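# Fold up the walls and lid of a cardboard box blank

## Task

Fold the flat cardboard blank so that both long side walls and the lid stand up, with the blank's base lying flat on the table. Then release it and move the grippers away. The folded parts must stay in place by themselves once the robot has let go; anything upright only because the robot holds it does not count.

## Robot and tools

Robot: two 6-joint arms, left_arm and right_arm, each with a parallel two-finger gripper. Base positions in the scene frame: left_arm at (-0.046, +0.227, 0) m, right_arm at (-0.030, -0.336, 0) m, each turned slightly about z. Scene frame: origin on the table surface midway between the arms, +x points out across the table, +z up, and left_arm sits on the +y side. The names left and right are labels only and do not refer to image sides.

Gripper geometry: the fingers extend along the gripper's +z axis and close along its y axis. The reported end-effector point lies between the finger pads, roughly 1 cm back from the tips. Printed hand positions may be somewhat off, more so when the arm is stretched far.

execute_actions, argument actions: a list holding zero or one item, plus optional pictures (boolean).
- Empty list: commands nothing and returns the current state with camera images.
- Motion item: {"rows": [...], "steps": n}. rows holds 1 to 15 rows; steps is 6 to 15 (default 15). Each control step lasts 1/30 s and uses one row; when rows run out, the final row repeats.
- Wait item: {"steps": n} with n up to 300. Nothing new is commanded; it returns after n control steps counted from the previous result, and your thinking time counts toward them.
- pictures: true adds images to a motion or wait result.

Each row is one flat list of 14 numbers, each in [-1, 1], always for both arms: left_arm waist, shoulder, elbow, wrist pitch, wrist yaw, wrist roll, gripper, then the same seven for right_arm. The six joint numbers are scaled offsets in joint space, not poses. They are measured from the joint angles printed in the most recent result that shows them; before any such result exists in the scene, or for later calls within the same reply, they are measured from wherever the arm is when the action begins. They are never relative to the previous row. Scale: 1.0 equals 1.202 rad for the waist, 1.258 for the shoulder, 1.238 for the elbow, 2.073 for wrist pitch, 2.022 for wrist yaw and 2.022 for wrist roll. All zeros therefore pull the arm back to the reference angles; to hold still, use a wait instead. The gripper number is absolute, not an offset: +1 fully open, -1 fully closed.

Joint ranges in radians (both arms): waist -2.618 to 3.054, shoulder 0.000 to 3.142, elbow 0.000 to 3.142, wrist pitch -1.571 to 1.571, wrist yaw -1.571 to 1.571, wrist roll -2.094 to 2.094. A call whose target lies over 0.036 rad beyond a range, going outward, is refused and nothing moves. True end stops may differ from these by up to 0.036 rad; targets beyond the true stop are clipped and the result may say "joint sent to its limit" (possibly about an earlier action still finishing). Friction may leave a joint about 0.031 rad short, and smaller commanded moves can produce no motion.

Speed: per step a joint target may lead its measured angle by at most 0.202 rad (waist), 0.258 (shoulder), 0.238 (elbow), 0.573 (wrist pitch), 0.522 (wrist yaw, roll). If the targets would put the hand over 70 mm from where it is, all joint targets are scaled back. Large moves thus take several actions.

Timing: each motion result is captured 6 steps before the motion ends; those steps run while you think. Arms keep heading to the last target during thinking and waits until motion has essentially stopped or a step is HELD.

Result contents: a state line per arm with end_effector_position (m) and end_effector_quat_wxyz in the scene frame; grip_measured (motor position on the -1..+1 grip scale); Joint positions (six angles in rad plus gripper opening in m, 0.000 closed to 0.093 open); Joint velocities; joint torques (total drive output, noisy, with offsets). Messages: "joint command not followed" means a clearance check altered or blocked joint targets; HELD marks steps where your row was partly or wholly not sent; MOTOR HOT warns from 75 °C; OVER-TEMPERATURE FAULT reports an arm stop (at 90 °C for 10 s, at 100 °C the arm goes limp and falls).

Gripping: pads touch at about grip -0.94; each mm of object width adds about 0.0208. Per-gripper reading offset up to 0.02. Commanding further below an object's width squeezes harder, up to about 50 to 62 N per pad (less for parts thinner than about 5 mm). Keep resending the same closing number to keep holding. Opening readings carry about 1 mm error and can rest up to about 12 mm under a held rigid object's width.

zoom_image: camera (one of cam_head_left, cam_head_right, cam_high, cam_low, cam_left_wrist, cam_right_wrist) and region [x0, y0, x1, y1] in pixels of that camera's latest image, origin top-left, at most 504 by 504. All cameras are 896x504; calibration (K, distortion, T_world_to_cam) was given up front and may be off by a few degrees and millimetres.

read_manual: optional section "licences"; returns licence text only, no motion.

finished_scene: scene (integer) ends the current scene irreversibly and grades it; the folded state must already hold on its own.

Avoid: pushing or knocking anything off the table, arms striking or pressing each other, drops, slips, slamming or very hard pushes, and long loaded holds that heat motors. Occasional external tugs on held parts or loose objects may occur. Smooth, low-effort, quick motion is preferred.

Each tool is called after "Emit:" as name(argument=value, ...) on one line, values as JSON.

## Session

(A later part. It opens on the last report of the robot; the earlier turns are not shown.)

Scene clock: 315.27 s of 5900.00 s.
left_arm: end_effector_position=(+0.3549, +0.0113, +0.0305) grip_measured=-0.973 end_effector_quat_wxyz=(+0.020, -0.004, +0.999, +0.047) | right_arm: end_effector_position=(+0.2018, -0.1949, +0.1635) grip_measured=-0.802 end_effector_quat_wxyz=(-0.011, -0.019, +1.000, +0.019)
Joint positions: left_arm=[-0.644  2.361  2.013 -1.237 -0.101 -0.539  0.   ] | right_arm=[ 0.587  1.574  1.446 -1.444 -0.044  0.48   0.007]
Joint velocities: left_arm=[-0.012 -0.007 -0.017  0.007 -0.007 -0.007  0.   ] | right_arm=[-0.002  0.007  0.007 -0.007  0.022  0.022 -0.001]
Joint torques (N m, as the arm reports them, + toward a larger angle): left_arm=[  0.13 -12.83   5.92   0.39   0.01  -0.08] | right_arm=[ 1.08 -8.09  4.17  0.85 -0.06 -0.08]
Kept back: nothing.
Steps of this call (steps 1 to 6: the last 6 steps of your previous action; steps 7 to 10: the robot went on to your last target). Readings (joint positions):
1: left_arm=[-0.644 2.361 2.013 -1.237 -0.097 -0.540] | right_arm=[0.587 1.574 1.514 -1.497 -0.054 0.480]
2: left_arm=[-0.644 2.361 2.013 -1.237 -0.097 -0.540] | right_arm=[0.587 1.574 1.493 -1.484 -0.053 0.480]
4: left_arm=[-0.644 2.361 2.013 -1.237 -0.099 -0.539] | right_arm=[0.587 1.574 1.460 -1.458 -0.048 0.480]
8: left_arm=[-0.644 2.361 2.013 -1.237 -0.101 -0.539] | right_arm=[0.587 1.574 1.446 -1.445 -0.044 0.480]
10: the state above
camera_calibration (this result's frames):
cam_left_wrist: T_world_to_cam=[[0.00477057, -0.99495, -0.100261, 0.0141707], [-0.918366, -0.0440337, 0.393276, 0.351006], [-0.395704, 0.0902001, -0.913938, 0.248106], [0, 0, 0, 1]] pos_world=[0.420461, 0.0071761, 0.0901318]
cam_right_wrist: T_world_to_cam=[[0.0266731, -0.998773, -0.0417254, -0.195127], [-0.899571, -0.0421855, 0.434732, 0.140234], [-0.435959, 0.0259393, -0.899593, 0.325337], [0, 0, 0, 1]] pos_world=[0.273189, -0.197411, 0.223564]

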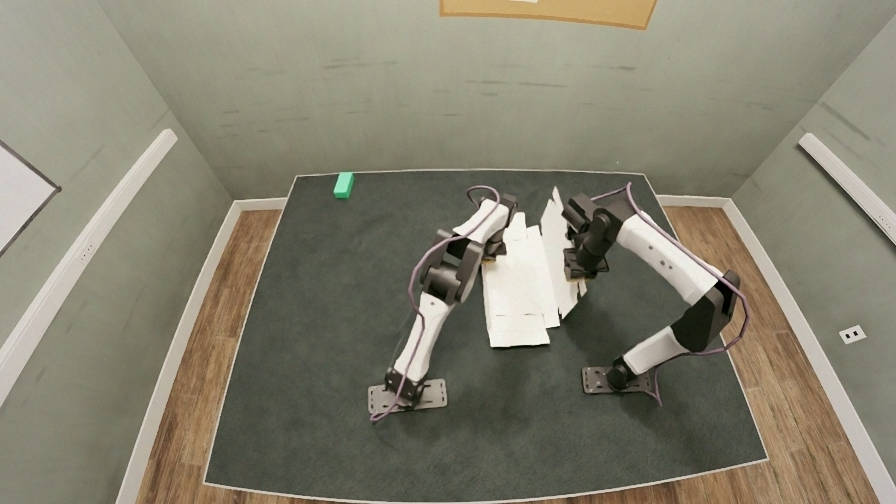

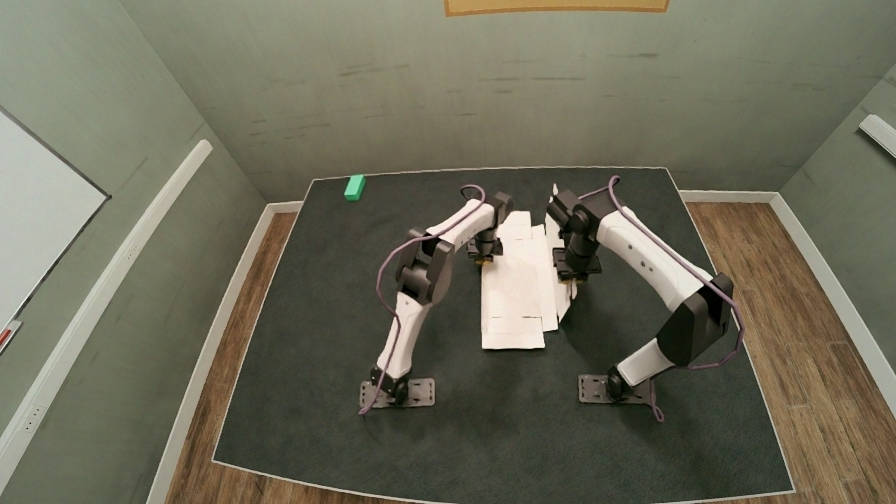

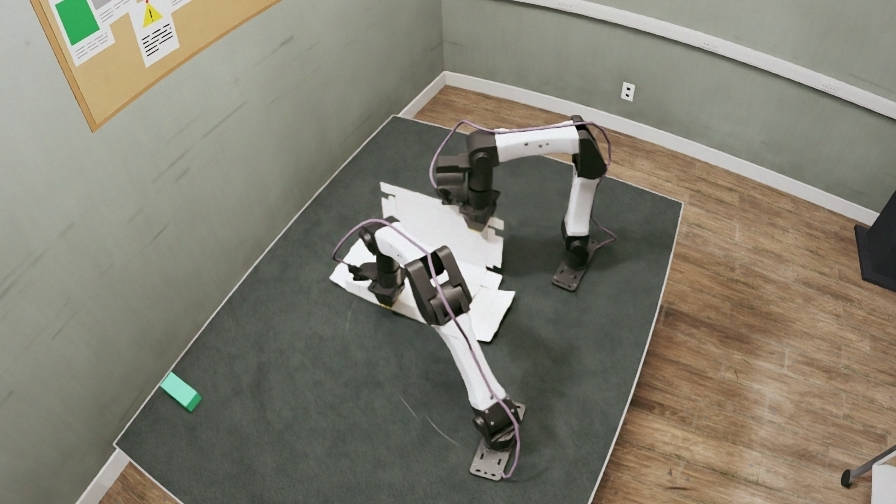

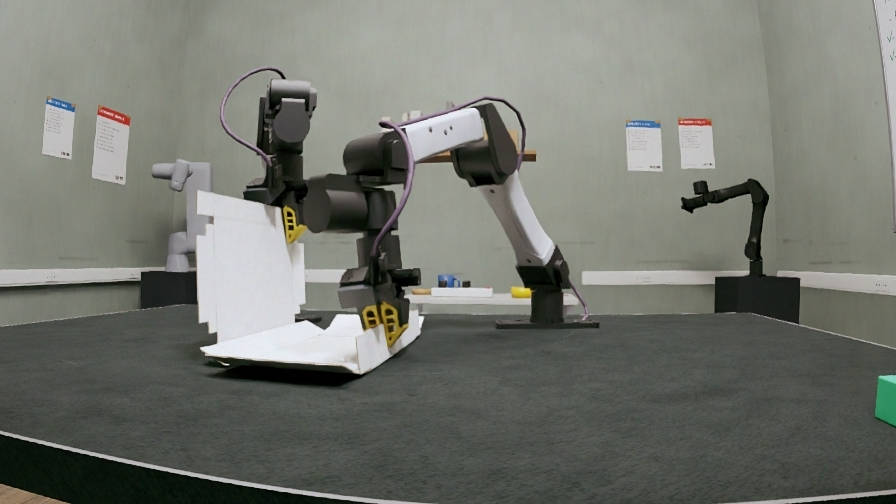

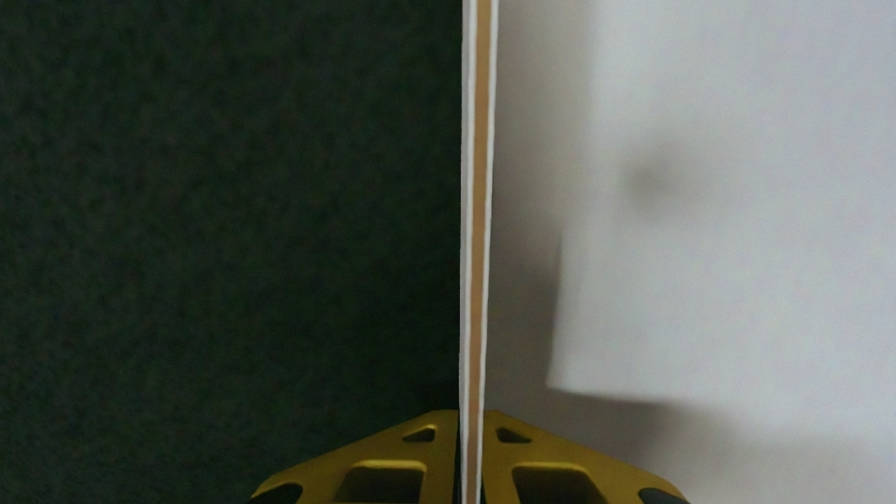

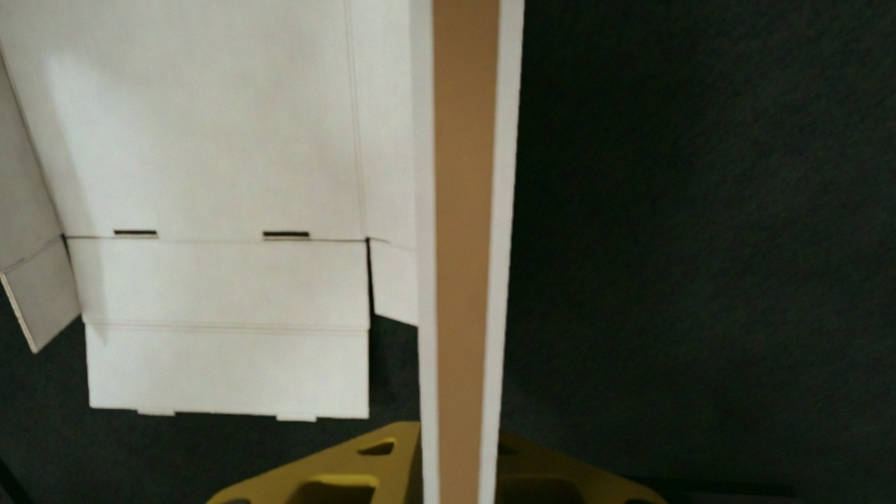

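Emit:
execute_actions(actions=[{"rows": [[0,0,0,0,0,0,-1, 0,0,-0.015,0.009,0,0,-0.8],[0,0,0,0,0,0,-1, 0,-0.001,-0.030,0.017,0,0,-0.8],[0,0,0,0,0,0,-1, 0,-0.001,-0.045,0.026,0,0,-0.8],[0,0,0,0,0,0,-1, 0,-0.002,-0.060,0.034,0,0,-0.8],[0,0,0,0,0,0,-1, 0,-0.002,-0.075,0.043,0,0,-0.8],[0,0,0,0,0,0,-1, 0,-0.002,-0.090,0.052,0,0,-0.8],[0,0,0,0,0,0,-1, 0,-0.003,-0.105,0.060,0,0,-0.8],[0,0,0,0,0,0,-1, 0,-0.003,-0.120,0.069,0,0,-0.8],[0,0,0,0,0,0,-1, 0,-0.004,-0.135,0.077,0,0,-0.8],[0,0,0,0,0,0,-1, 0,-0.004,-0.150,0.086,0,0,-0.8]], "steps": 12}])

Emit:
execute_actions(actions=[{"steps": 10}], pictures=true)

Scene clock: 316.77 s of 5900.00 s.
left_arm: end_effector_position=(+0.3550, +0.0114, +0.0305) grip_measured=-0.973 end_effector_quat_wxyz=(+0.020, -0.004, +0.999, +0.047) | right_arm: end_effector_position=(+0.2018, -0.1973, +0.1532) grip_measured=-0.802 end_effector_quat_wxyz=(-0.010, -0.019, +1.000, +0.013)
Joint positions: left_arm=[-0.644  2.361  2.013 -1.237 -0.102 -0.539  0.   ] | right_arm=[ 0.587  1.57   1.401 -1.407 -0.031  0.48   0.007]
Joint velocities: left_arm=[ 0.002  0.007 -0.012 -0.066  0.037 -0.007  0.   ] | right_arm=[ 0.012 -0.002 -0.51   0.359  0.183 -0.007  0.   ]
Joint torques (N m, as the arm reports them, + toward a larger angle): left_arm=[  0.08 -12.87   5.89   0.35  -0.08  -0.06] | right_arm=[ 0.39 -6.66  3.53  0.47 -0.26 -0.08]
Steps of this call (steps 1 to 30: the robot went on to your last target; steps 31 to 39: nothing new was sent; steps 40 to 45: the first 6 steps of this action). Readings (joint positions):
40: left_arm=[-0.644 2.361 2.013 -1.237 -0.102 -0.539] | right_arm=[0.587 1.574 1.446 -1.444 -0.042 0.480]
41: left_arm=[-0.644 2.361 2.013 -1.237 -0.102 -0.539] | right_arm=[0.587 1.574 1.446 -1.444 -0.041 0.480]
43: left_arm=[-0.644 2.361 2.013 -1.237 -0.102 -0.539] | right_arm=[0.587 1.572 1.432 -1.432 -0.038 0.480]
45: the state above

Scene clock: 317.10 s of 5900.00 s.
left_arm: end_effector_position=(+0.3550, +0.0114, +0.0306) grip_measured=-0.973 end_effector_quat_wxyz=(+0.020, -0.004, +0.999, +0.048) | right_arm: end_effector_position=(+0.2048, -0.1993, +0.1380) grip_measured=-0.802 end_effector_quat_wxyz=(+0.010, -0.019, +1.000, +0.012)
Joint positions: left_arm=[-0.644  2.361  2.013 -1.237 -0.102 -0.539  0.   ] | right_arm=[ 0.587  1.542  1.314 -1.313 -0.012  0.48   0.007]
Joint velocities: left_arm=[-0.022 -0.002  0.012 -0.007 -0.022  0.007  0.   ] | right_arm=[ 0.007 -0.002  0.017 -0.051  0.007 -0.051  0.   ]
Joint torques (N m, as the arm reports them, + toward a larger angle): left_arm=[  0.12 -12.86   5.97   0.38  -0.07  -0.06] | right_arm=[ 0.38 -4.37  2.3   0.93 -0.26 -0.09]
Kept back: nothing.
Steps of this call (steps 1 to 6: the last 6 steps of your previous action; steps 7 to 10: the robot went on to your last target). Readings (joint positions):
1: left_arm=[-0.644 2.361 2.013 -1.237 -0.102 -0.539] | right_arm=[0.587 1.570 1.384 -1.392 -0.028 0.480]
2: left_arm=[-0.644 2.361 2.013 -1.237 -0.102 -0.539] | right_arm=[0.587 1.570 1.366 -1.376 -0.025 0.480]
4: left_arm=[-0.644 2.361 2.013 -1.237 -0.102 -0.539] | right_arm=[0.587 1.558 1.339 -1.346 -0.016 0.480]
8: left_arm=[-0.644 2.361 2.013 -1.237 -0.102 -0.539] | right_arm=[0.587 1.543 1.315 -1.316 -0.012 0.480]
10: the state above
camera_calibration (this result's frames):
cam_left_wrist: T_world_to_cam=[[0.00481323, -0.99485, -0.10124, 0.0143502], [-0.918594, -0.0444069, 0.392699, 0.351198], [-0.395173, 0.0911081, -0.914077, 0.247953], [0, 0, 0, 1]] pos_world=[0.420524, 0.00728142, 0.0901853]
cam_right_wrist: T_world_to_cam=[[0.02767, -0.999229, -0.0278464, -0.202896], [-0.916873, -0.0364672, 0.39751, 0.163658], [-0.398219, 0.0145325, -0.917175, 0.29625], [0, 0, 0, 1]] pos_world=[0.27364, -0.201077, 0.201008]

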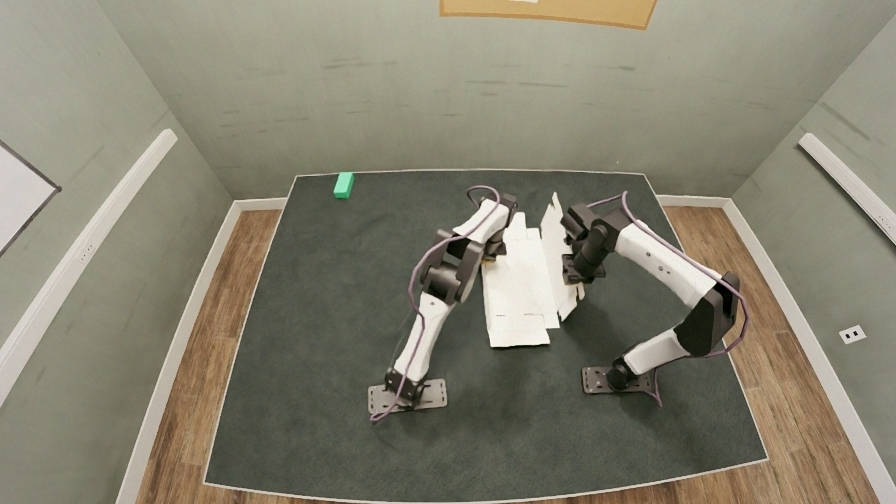

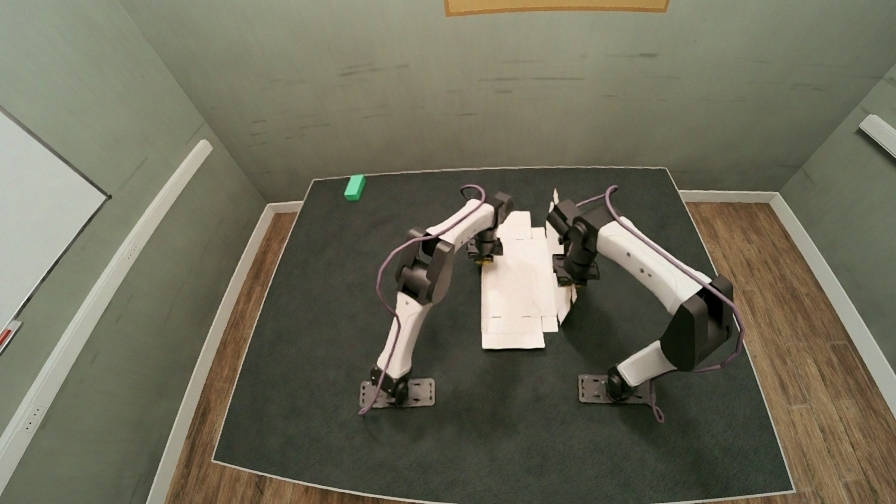

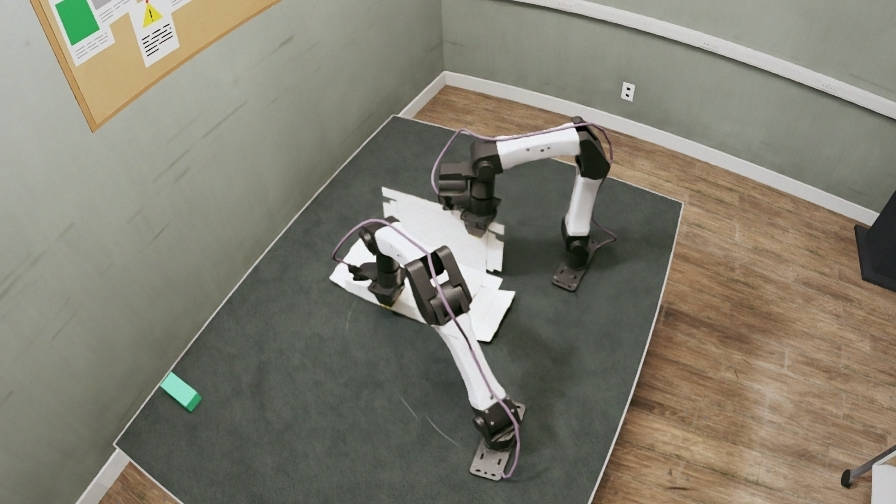

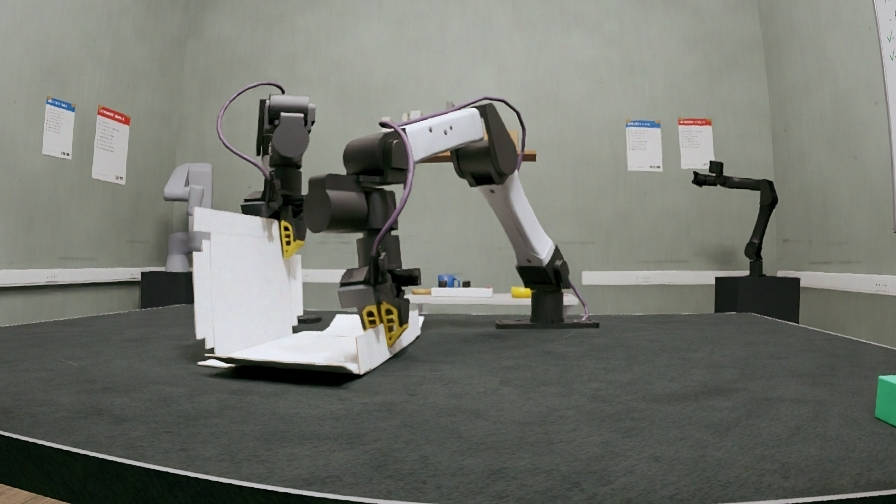

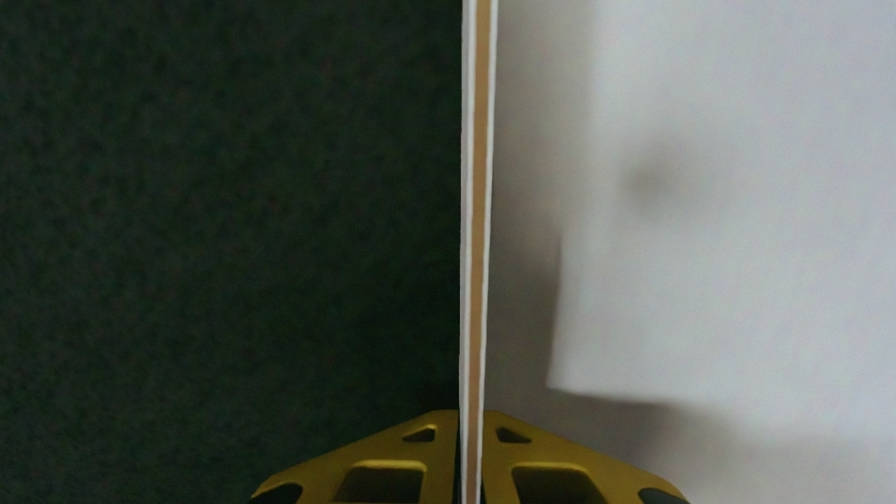

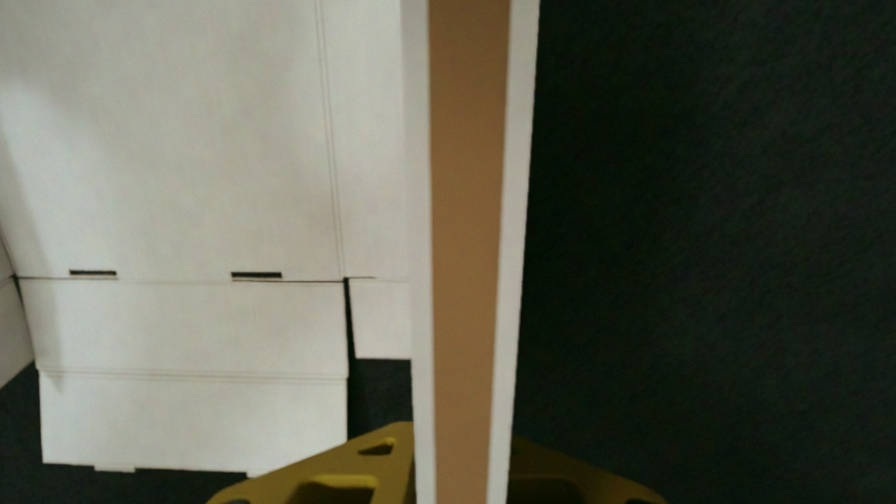

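Emit:
execute_actions(actions=[{"rows": [[0,0,0,0,0,0,-1, 0,0,0,0,0,0,-1],[0,0,0,0,0,0,-1, 0,0,0,0,0,0,-1],[0,0,0,0,0,0,-1, 0,0,0,0,0,0,-1],[0,0,0,0,0,0,-1, 0,0,0,0,0,0,-1],[0,0,0,0,0,0,-1, 0.010,0.010,0.032,-0.016,0.001,0.006,-1],[0,0,0,0,0,0,-1, 0.020,0.021,0.063,-0.031,0.002,0.012,-1],[0,0,0,0,0,0,-1, 0.030,0.031,0.095,-0.047,0.004,0.018,-1],[0,0,0,0,0,0,-1, 0.041,0.041,0.127,-0.062,0.005,0.024,-1],[0,0,0,0,0,0,-1, 0.051,0.051,0.158,-0.078,0.006,0.030,-1],[0,0,0,0,0,0,-1, 0.064,0.063,0.179,-0.083,0.006,0.037,-1],[0,0,0,0,0,0,-1, 0.076,0.074,0.199,-0.088,0.006,0.045,-1],[0,0,0,0,0,0,-1, 0.089,0.085,0.220,-0.094,0.006,0.052,-1],[0,0,0,0,0,0,-1, 0.102,0.096,0.240,-0.099,0.006,0.059,-1],[0,0,0,0,0,0,-1, 0.115,0.108,0.261,-0.105,0.006,0.067,-1],[0,0,0,0,0,0,-1, 0.128,0.119,0.281,-0.110,0.006,0.074,-1]], "steps": 15}])

Emit:
execute_actions(actions=[{"steps": 12}], pictures=true)

Scene clock: 319.00 s of 5900.00 s.
left_arm: end_effector_position=(+0.3551, +0.0117, +0.0306) grip_measured=-0.973 end_effector_quat_wxyz=(+0.021, -0.005, +0.999, +0.048) | right_arm: end_effector_position=(+0.2062, -0.1922, +0.1605) grip_measured=-0.981 end_effector_quat_wxyz=(+0.015, -0.023, +1.000, +0.006)
Joint positions: left_arm=[-0.644  2.361  2.013 -1.237 -0.104 -0.542  0.   ] | right_arm=[ 0.617  1.563  1.424 -1.4    0.005  0.502  0.   ]
Joint velocities: left_arm=[ 0.007 -0.007 -0.007 -0.051 -0.022 -0.081  0.   ] | right_arm=[ 0.335  0.31   1.077 -0.799  0.022  0.227  0.   ]
Joint torques (N m, as the arm reports them, + toward a larger angle): left_arm=[  0.19 -12.82   5.9    0.37  -0.04   0.04] | right_arm=[ 1.27 -4.76  8.12  0.88 -0.02 -0.12]
Steps of this call (steps 1 to 30: the robot went on to your last target; steps 31 to 48: nothing new was sent; steps 49 to 57: the first 9 steps of this action). Readings (joint positions):
49: left_arm=[-0.644 2.361 2.013 -1.237 -0.103 -0.539] | right_arm=[0.587 1.540 1.313 -1.312 -0.007 0.480]
50: left_arm=[-0.644 2.361 2.013 -1.237 -0.103 -0.539] | right_arm=[0.587 1.539 1.313 -1.313 -0.002 0.479]
52: left_arm=[-0.644 2.361 2.013 -1.237 -0.103 -0.539] | right_arm=[0.587 1.538 1.313 -1.314 -0.001 0.479]
56: left_arm=[-0.644 2.361 2.013 -1.237 -0.103 -0.540] | right_arm=[0.606 1.553 1.387 -1.374 0.004 0.492]
57: the state above

Scene clock: 319.40 s of 5900.00 s.
left_arm: end_effector_position=(+0.3549, +0.0158, +0.0308) grip_measured=-0.973 end_effector_quat_wxyz=(+0.018, -0.006, +0.998, +0.054) | right_arm: end_effector_position=(+0.2054, -0.1606, +0.1828) grip_measured=-0.981 end_effector_quat_wxyz=(+0.010, -0.023, +1.000, -0.019)
Joint positions: left_arm=[-0.639  2.361  2.013 -1.246 -0.111 -0.539  0.   ] | right_arm=[ 0.732  1.676  1.631 -1.532  0.041  0.618  0.   ]
Joint velocities: left_arm=[-0.012 -0.012  0.012 -0.095 -0.066 -0.022  0.   ] | right_arm=[-0.002  0.012  0.012  0.007  0.066  0.081  0.   ]
Joint torques (N m, as the arm reports them, + toward a larger angle): left_arm=[ -0.27 -12.9    5.85   0.47   0.    -0.06] | right_arm=[ 1.25 -6.37  8.66  0.38 -0.36  0.  ]
Kept back: nothing.
Steps of this call (steps 1 to 6: the last 6 steps of your previous action; steps 7 to 12: the robot went on to your last target). Readings (joint positions):
1: left_arm=[-0.644 2.361 2.013 -1.237 -0.105 -0.543] | right_arm=[0.630 1.575 1.459 -1.423 0.006 0.512]
2: left_arm=[-0.643 2.361 2.013 -1.237 -0.105 -0.544] | right_arm=[0.644 1.587 1.490 -1.444 0.006 0.524]
4: left_arm=[-0.643 2.361 2.013 -1.237 -0.106 -0.545] | right_arm=[0.673 1.616 1.545 -1.475 0.012 0.552]
8: left_arm=[-0.639 2.361 2.013 -1.243 -0.108 -0.544] | right_arm=[0.725 1.669 1.623 -1.519 0.031 0.602]
12: the state above
camera_calibration (this result's frames):
cam_left_wrist: T_world_to_cam=[[0.00920954, -0.993508, -0.113386, 0.0175111], [-0.916988, -0.0536142, 0.395296, 0.350713], [-0.398809, 0.100333, -0.911529, 0.248759], [0, 0, 0, 1]] pos_world=[0.420646, 0.0112417, 0.0901015]
cam_right_wrist: T_world_to_cam=[[0.033501, -0.998871, 0.0336778, -0.175357], [-0.917154, -0.0173361, 0.398156, 0.150791], [-0.397123, -0.0442263, -0.916699, 0.327209], [0, 0, 0, 1]] pos_world=[0.274115, -0.158074, 0.24582]

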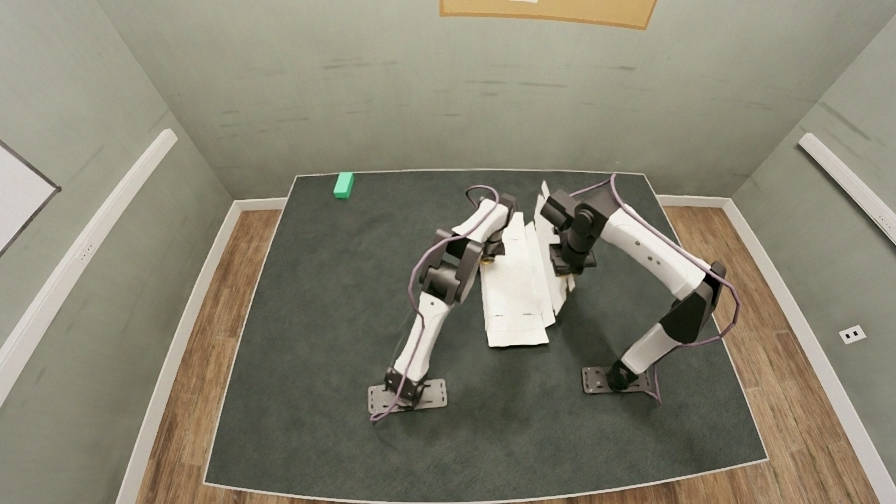

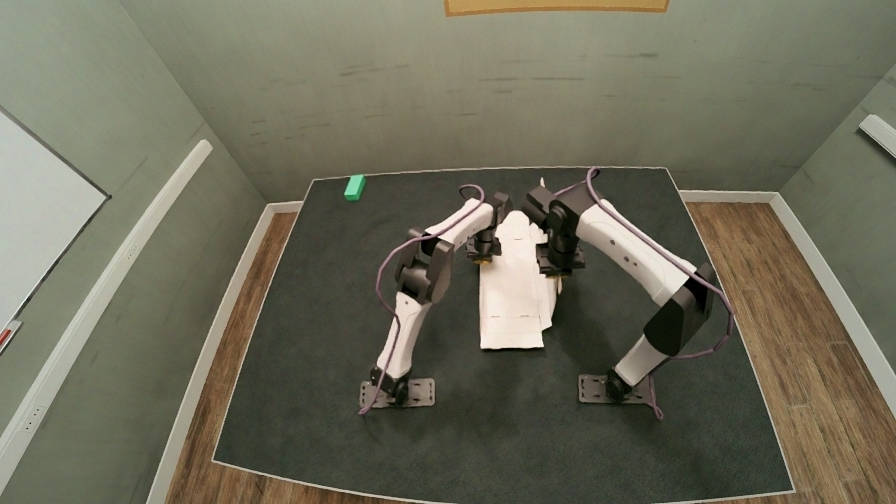

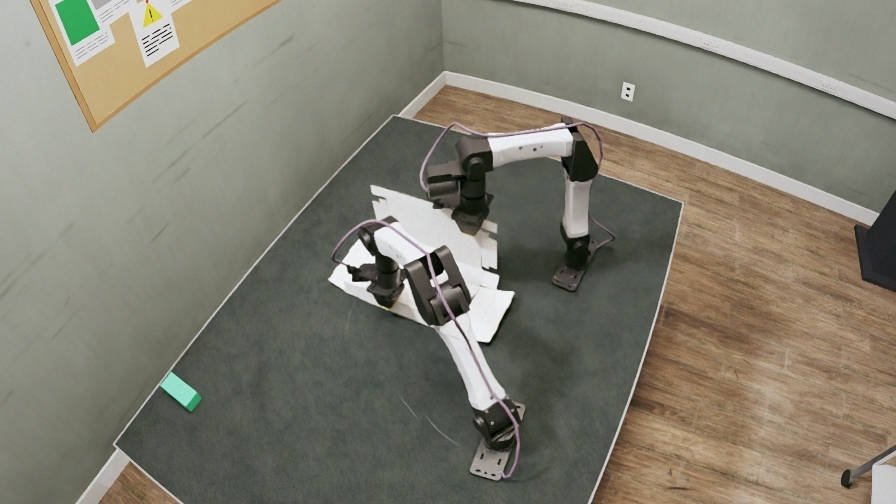

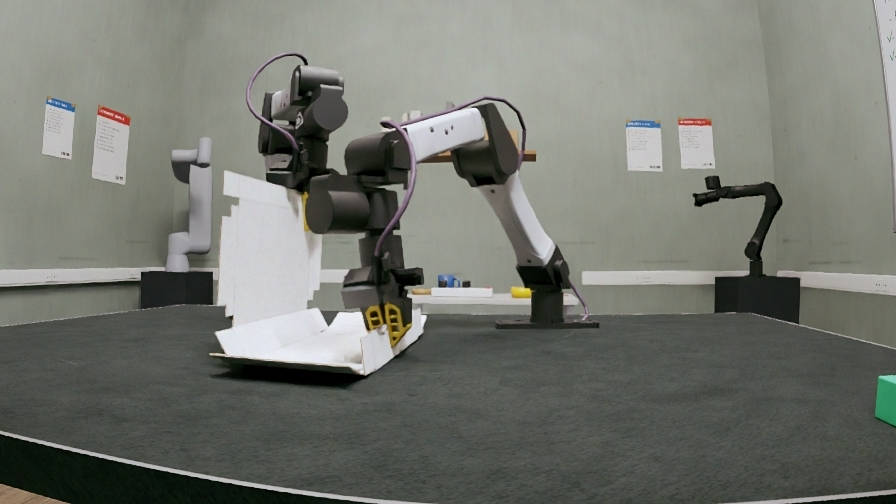

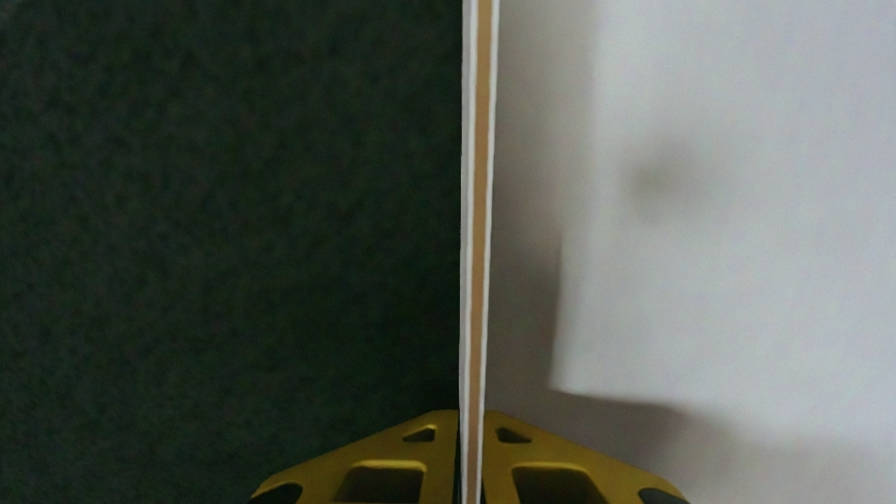

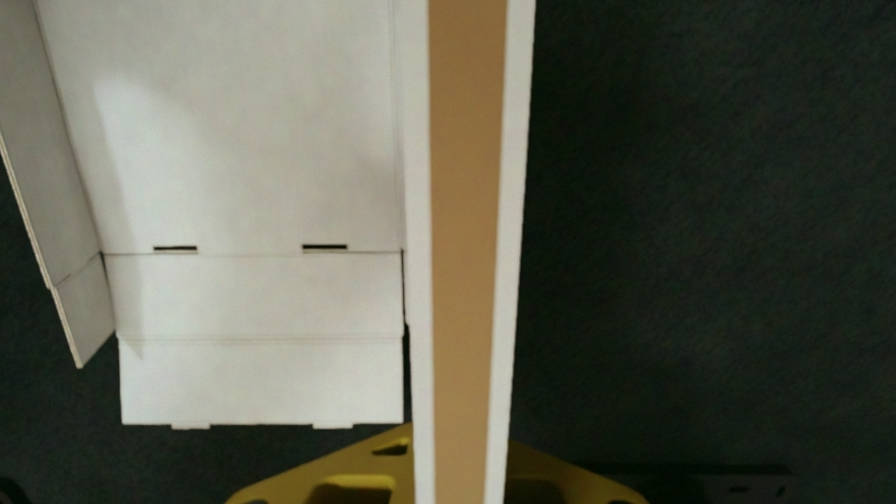

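Emit:
execute_actions(actions=[{"rows": [[-0.003,0,0.001,0.001,0.007,-0.001,-1, 0.005,0.004,0.006,0,-0.004,0.002,-1],[-0.005,0,0.002,0.001,0.014,-0.003,-1, 0.010,0.009,0.011,0,-0.007,0.004,-1],[-0.008,0,0.003,0.002,0.021,-0.004,-1, 0.016,0.013,0.017,0,-0.011,0.006,-1],[-0.010,0,0.004,0.003,0.028,-0.005,-1, 0.021,0.018,0.022,0,-0.014,0.008,-1],[-0.013,0,0.005,0.004,0.035,-0.007,-1, 0.026,0.022,0.028,0,-0.018,0.011,-1],[-0.015,0,0.006,0.004,0.042,-0.008,-1, 0.031,0.026,0.034,0,-0.021,0.013,-1],[-0.018,0,0.007,0.005,0.049,-0.009,-1, 0.036,0.031,0.039,0,-0.025,0.015,-1],[-0.020,0,0.008,0.006,0.056,-0.010,-1, 0.042,0.035,0.045,0,-0.028,0.017,-1],[-0.023,0,0.009,0.006,0.063,-0.012,-1, 0.047,0.040,0.050,0,-0.032,0.019,-1],[-0.025,0,0.010,0.007,0.070,-0.013,-1, 0.052,0.044,0.056,0,-0.035,0.021,-1]], "steps": 13}])

Emit:
execute_actions(actions=[{"steps": 10}], pictures=true)

Scene clock: 320.37 s of 5900.00 s.
left_arm: end_effector_position=(+0.3533, +0.0138, +0.0305) grip_measured=-0.973 end_effector_quat_wxyz=(+0.014, -0.004, +0.999, +0.048) | right_arm: end_effector_position=(+0.2037, -0.1574, +0.1826) grip_measured=-0.981 end_effector_quat_wxyz=(+0.010, -0.022, +0.999, -0.024)
Joint positions: left_arm=[-0.64   2.361  2.013 -1.247 -0.098 -0.537  0.   ] | right_arm=[ 0.749  1.685  1.64  -1.54   0.05   0.636  0.   ]
Joint velocities: left_arm=[ 0.012  0.007 -0.007 -0.066  0.095 -0.007  0.   ] | right_arm=[ 0.139  0.168  0.149 -0.007 -0.037  0.095  0.   ]
Joint torques (N m, as the arm reports them, + toward a larger angle): left_arm=[ -1.7  -12.83   6.5    0.47   0.74  -0.19] | right_arm=[ 1.81 -6.19  8.62  0.5  -0.48 -0.13]
Steps of this call (steps 1 to 22: the robot went on to your last target; steps 23 to 29: the first 7 steps of this action). Readings (joint positions):
23: left_arm=[-0.639 2.361 2.013 -1.247 -0.112 -0.536] | right_arm=[0.732 1.676 1.633 -1.537 0.046 0.621]
24: left_arm=[-0.639 2.361 2.013 -1.247 -0.112 -0.536] | right_arm=[0.732 1.676 1.633 -1.539 0.048 0.621]
26: left_arm=[-0.639 2.361 2.013 -1.247 -0.108 -0.537] | right_arm=[0.736 1.676 1.633 -1.539 0.049 0.623]
29: the state above

Scene clock: 320.70 s of 5900.00 s.
left_arm: end_effector_position=(+0.3519, +0.0114, +0.0304) grip_measured=-0.973 end_effector_quat_wxyz=(+0.012, -0.006, +0.999, +0.044) | right_arm: end_effector_position=(+0.2028, -0.1488, +0.1834) grip_measured=-0.981 end_effector_quat_wxyz=(+0.009, -0.024, +0.999, -0.029)
Joint positions: left_arm=[-0.642  2.361  2.013 -1.247 -0.087 -0.542  0.   ] | right_arm=[ 0.777  1.711  1.672 -1.555  0.057  0.661  0.   ]
Joint velocities: left_arm=[-0.012 -0.017 -0.002  0.007 -0.022 -0.051  0.   ] | right_arm=[-0.017  0.002  0.007 -0.007 -0.007  0.037  0.   ]
Joint torques (N m, as the arm reports them, + toward a larger angle): left_arm=[ -2.13 -12.86   6.82   0.5    1.23  -0.26] | right_arm=[ 1.77 -6.4   8.54  0.61 -0.76 -0.1 ]
Kept back: nothing.
Steps of this call (steps 1 to 6: the last 6 steps of your previous action; steps 7 to 10: the robot went on to your last target). Readings (joint positions):
1: left_arm=[-0.640 2.361 2.013 -1.247 -0.096 -0.538] | right_arm=[0.755 1.691 1.646 -1.542 0.051 0.640]
2: left_arm=[-0.640 2.361 2.013 -1.247 -0.093 -0.540] | right_arm=[0.761 1.697 1.653 -1.543 0.051 0.645]
4: left_arm=[-0.640 2.361 2.013 -1.247 -0.090 -0.542] | right_arm=[0.772 1.707 1.666 -1.547 0.053 0.653]
8: left_arm=[-0.641 2.361 2.013 -1.247 -0.087 -0.542] | right_arm=[0.777 1.711 1.672 -1.553 0.056 0.659]
10: the state above
camera_calibration (this result's frames):
cam_left_wrist: T_world_to_cam=[[0.00915657, -0.995606, -0.0931974, 0.0125402], [-0.911587, -0.0466188, 0.408455, 0.345542], [-0.411005, 0.0812176, -0.908008, 0.252064], [0, 0, 0, 1]] pos_world=[0.418477, 0.00812186, 0.0889065]
cam_right_wrist: T_world_to_cam=[[0.0360762, -0.997863, 0.0544806, -0.16771], [-0.916941, -0.0113739, 0.39886, 0.149079], [-0.397388, -0.0643448, -0.915392, 0.324123], [0, 0, 0, 1]] pos_world=[0.27155, -0.144801, 0.246374]

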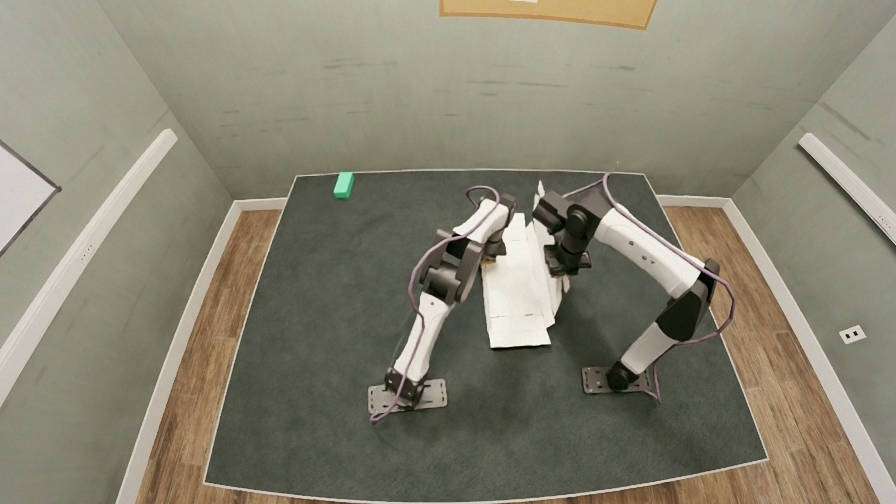

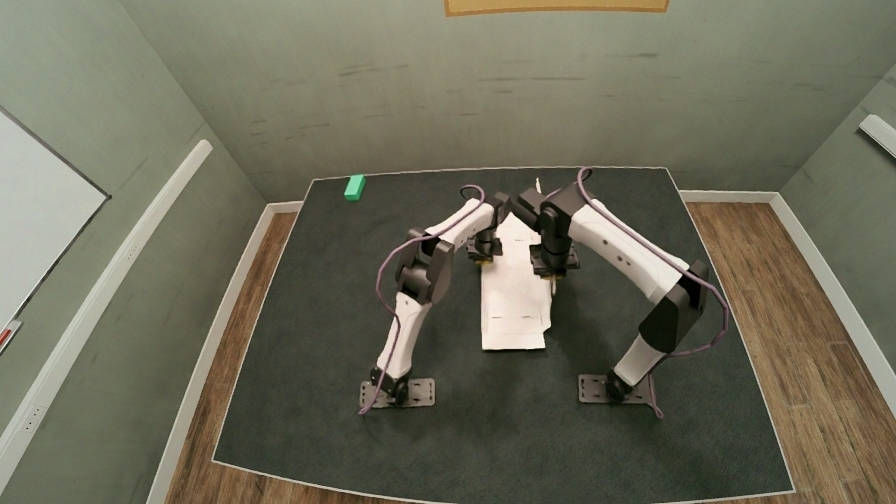

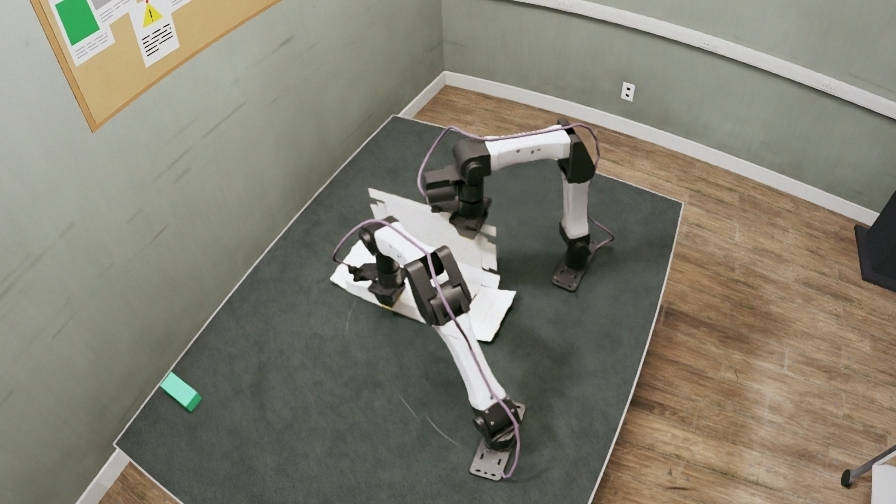

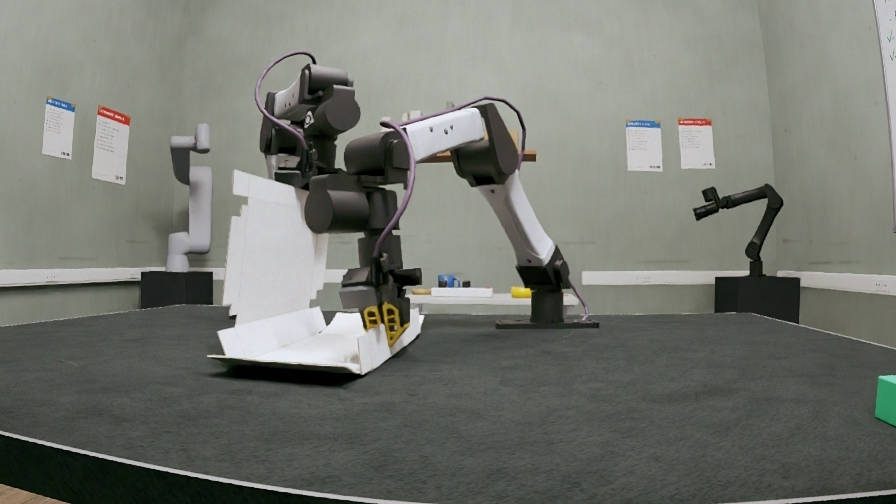

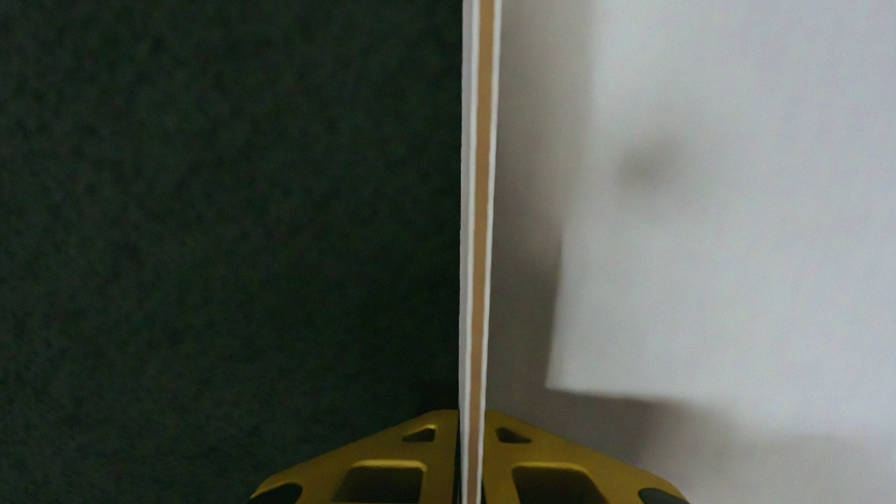

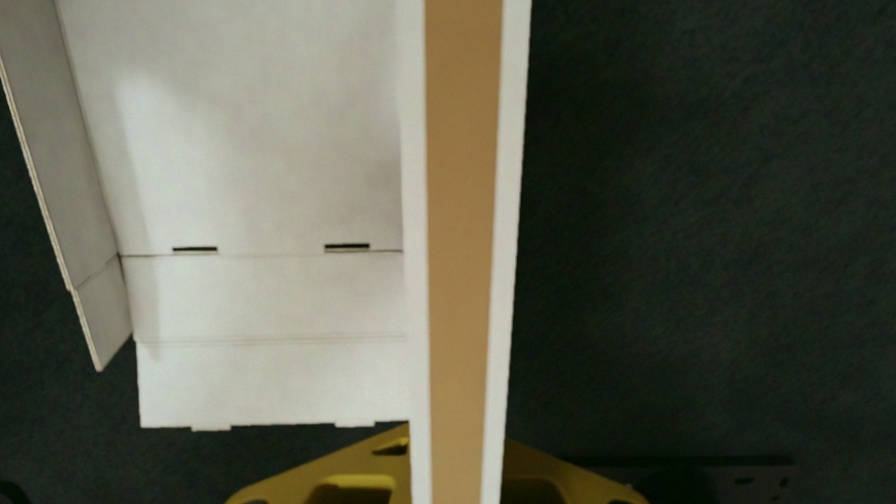

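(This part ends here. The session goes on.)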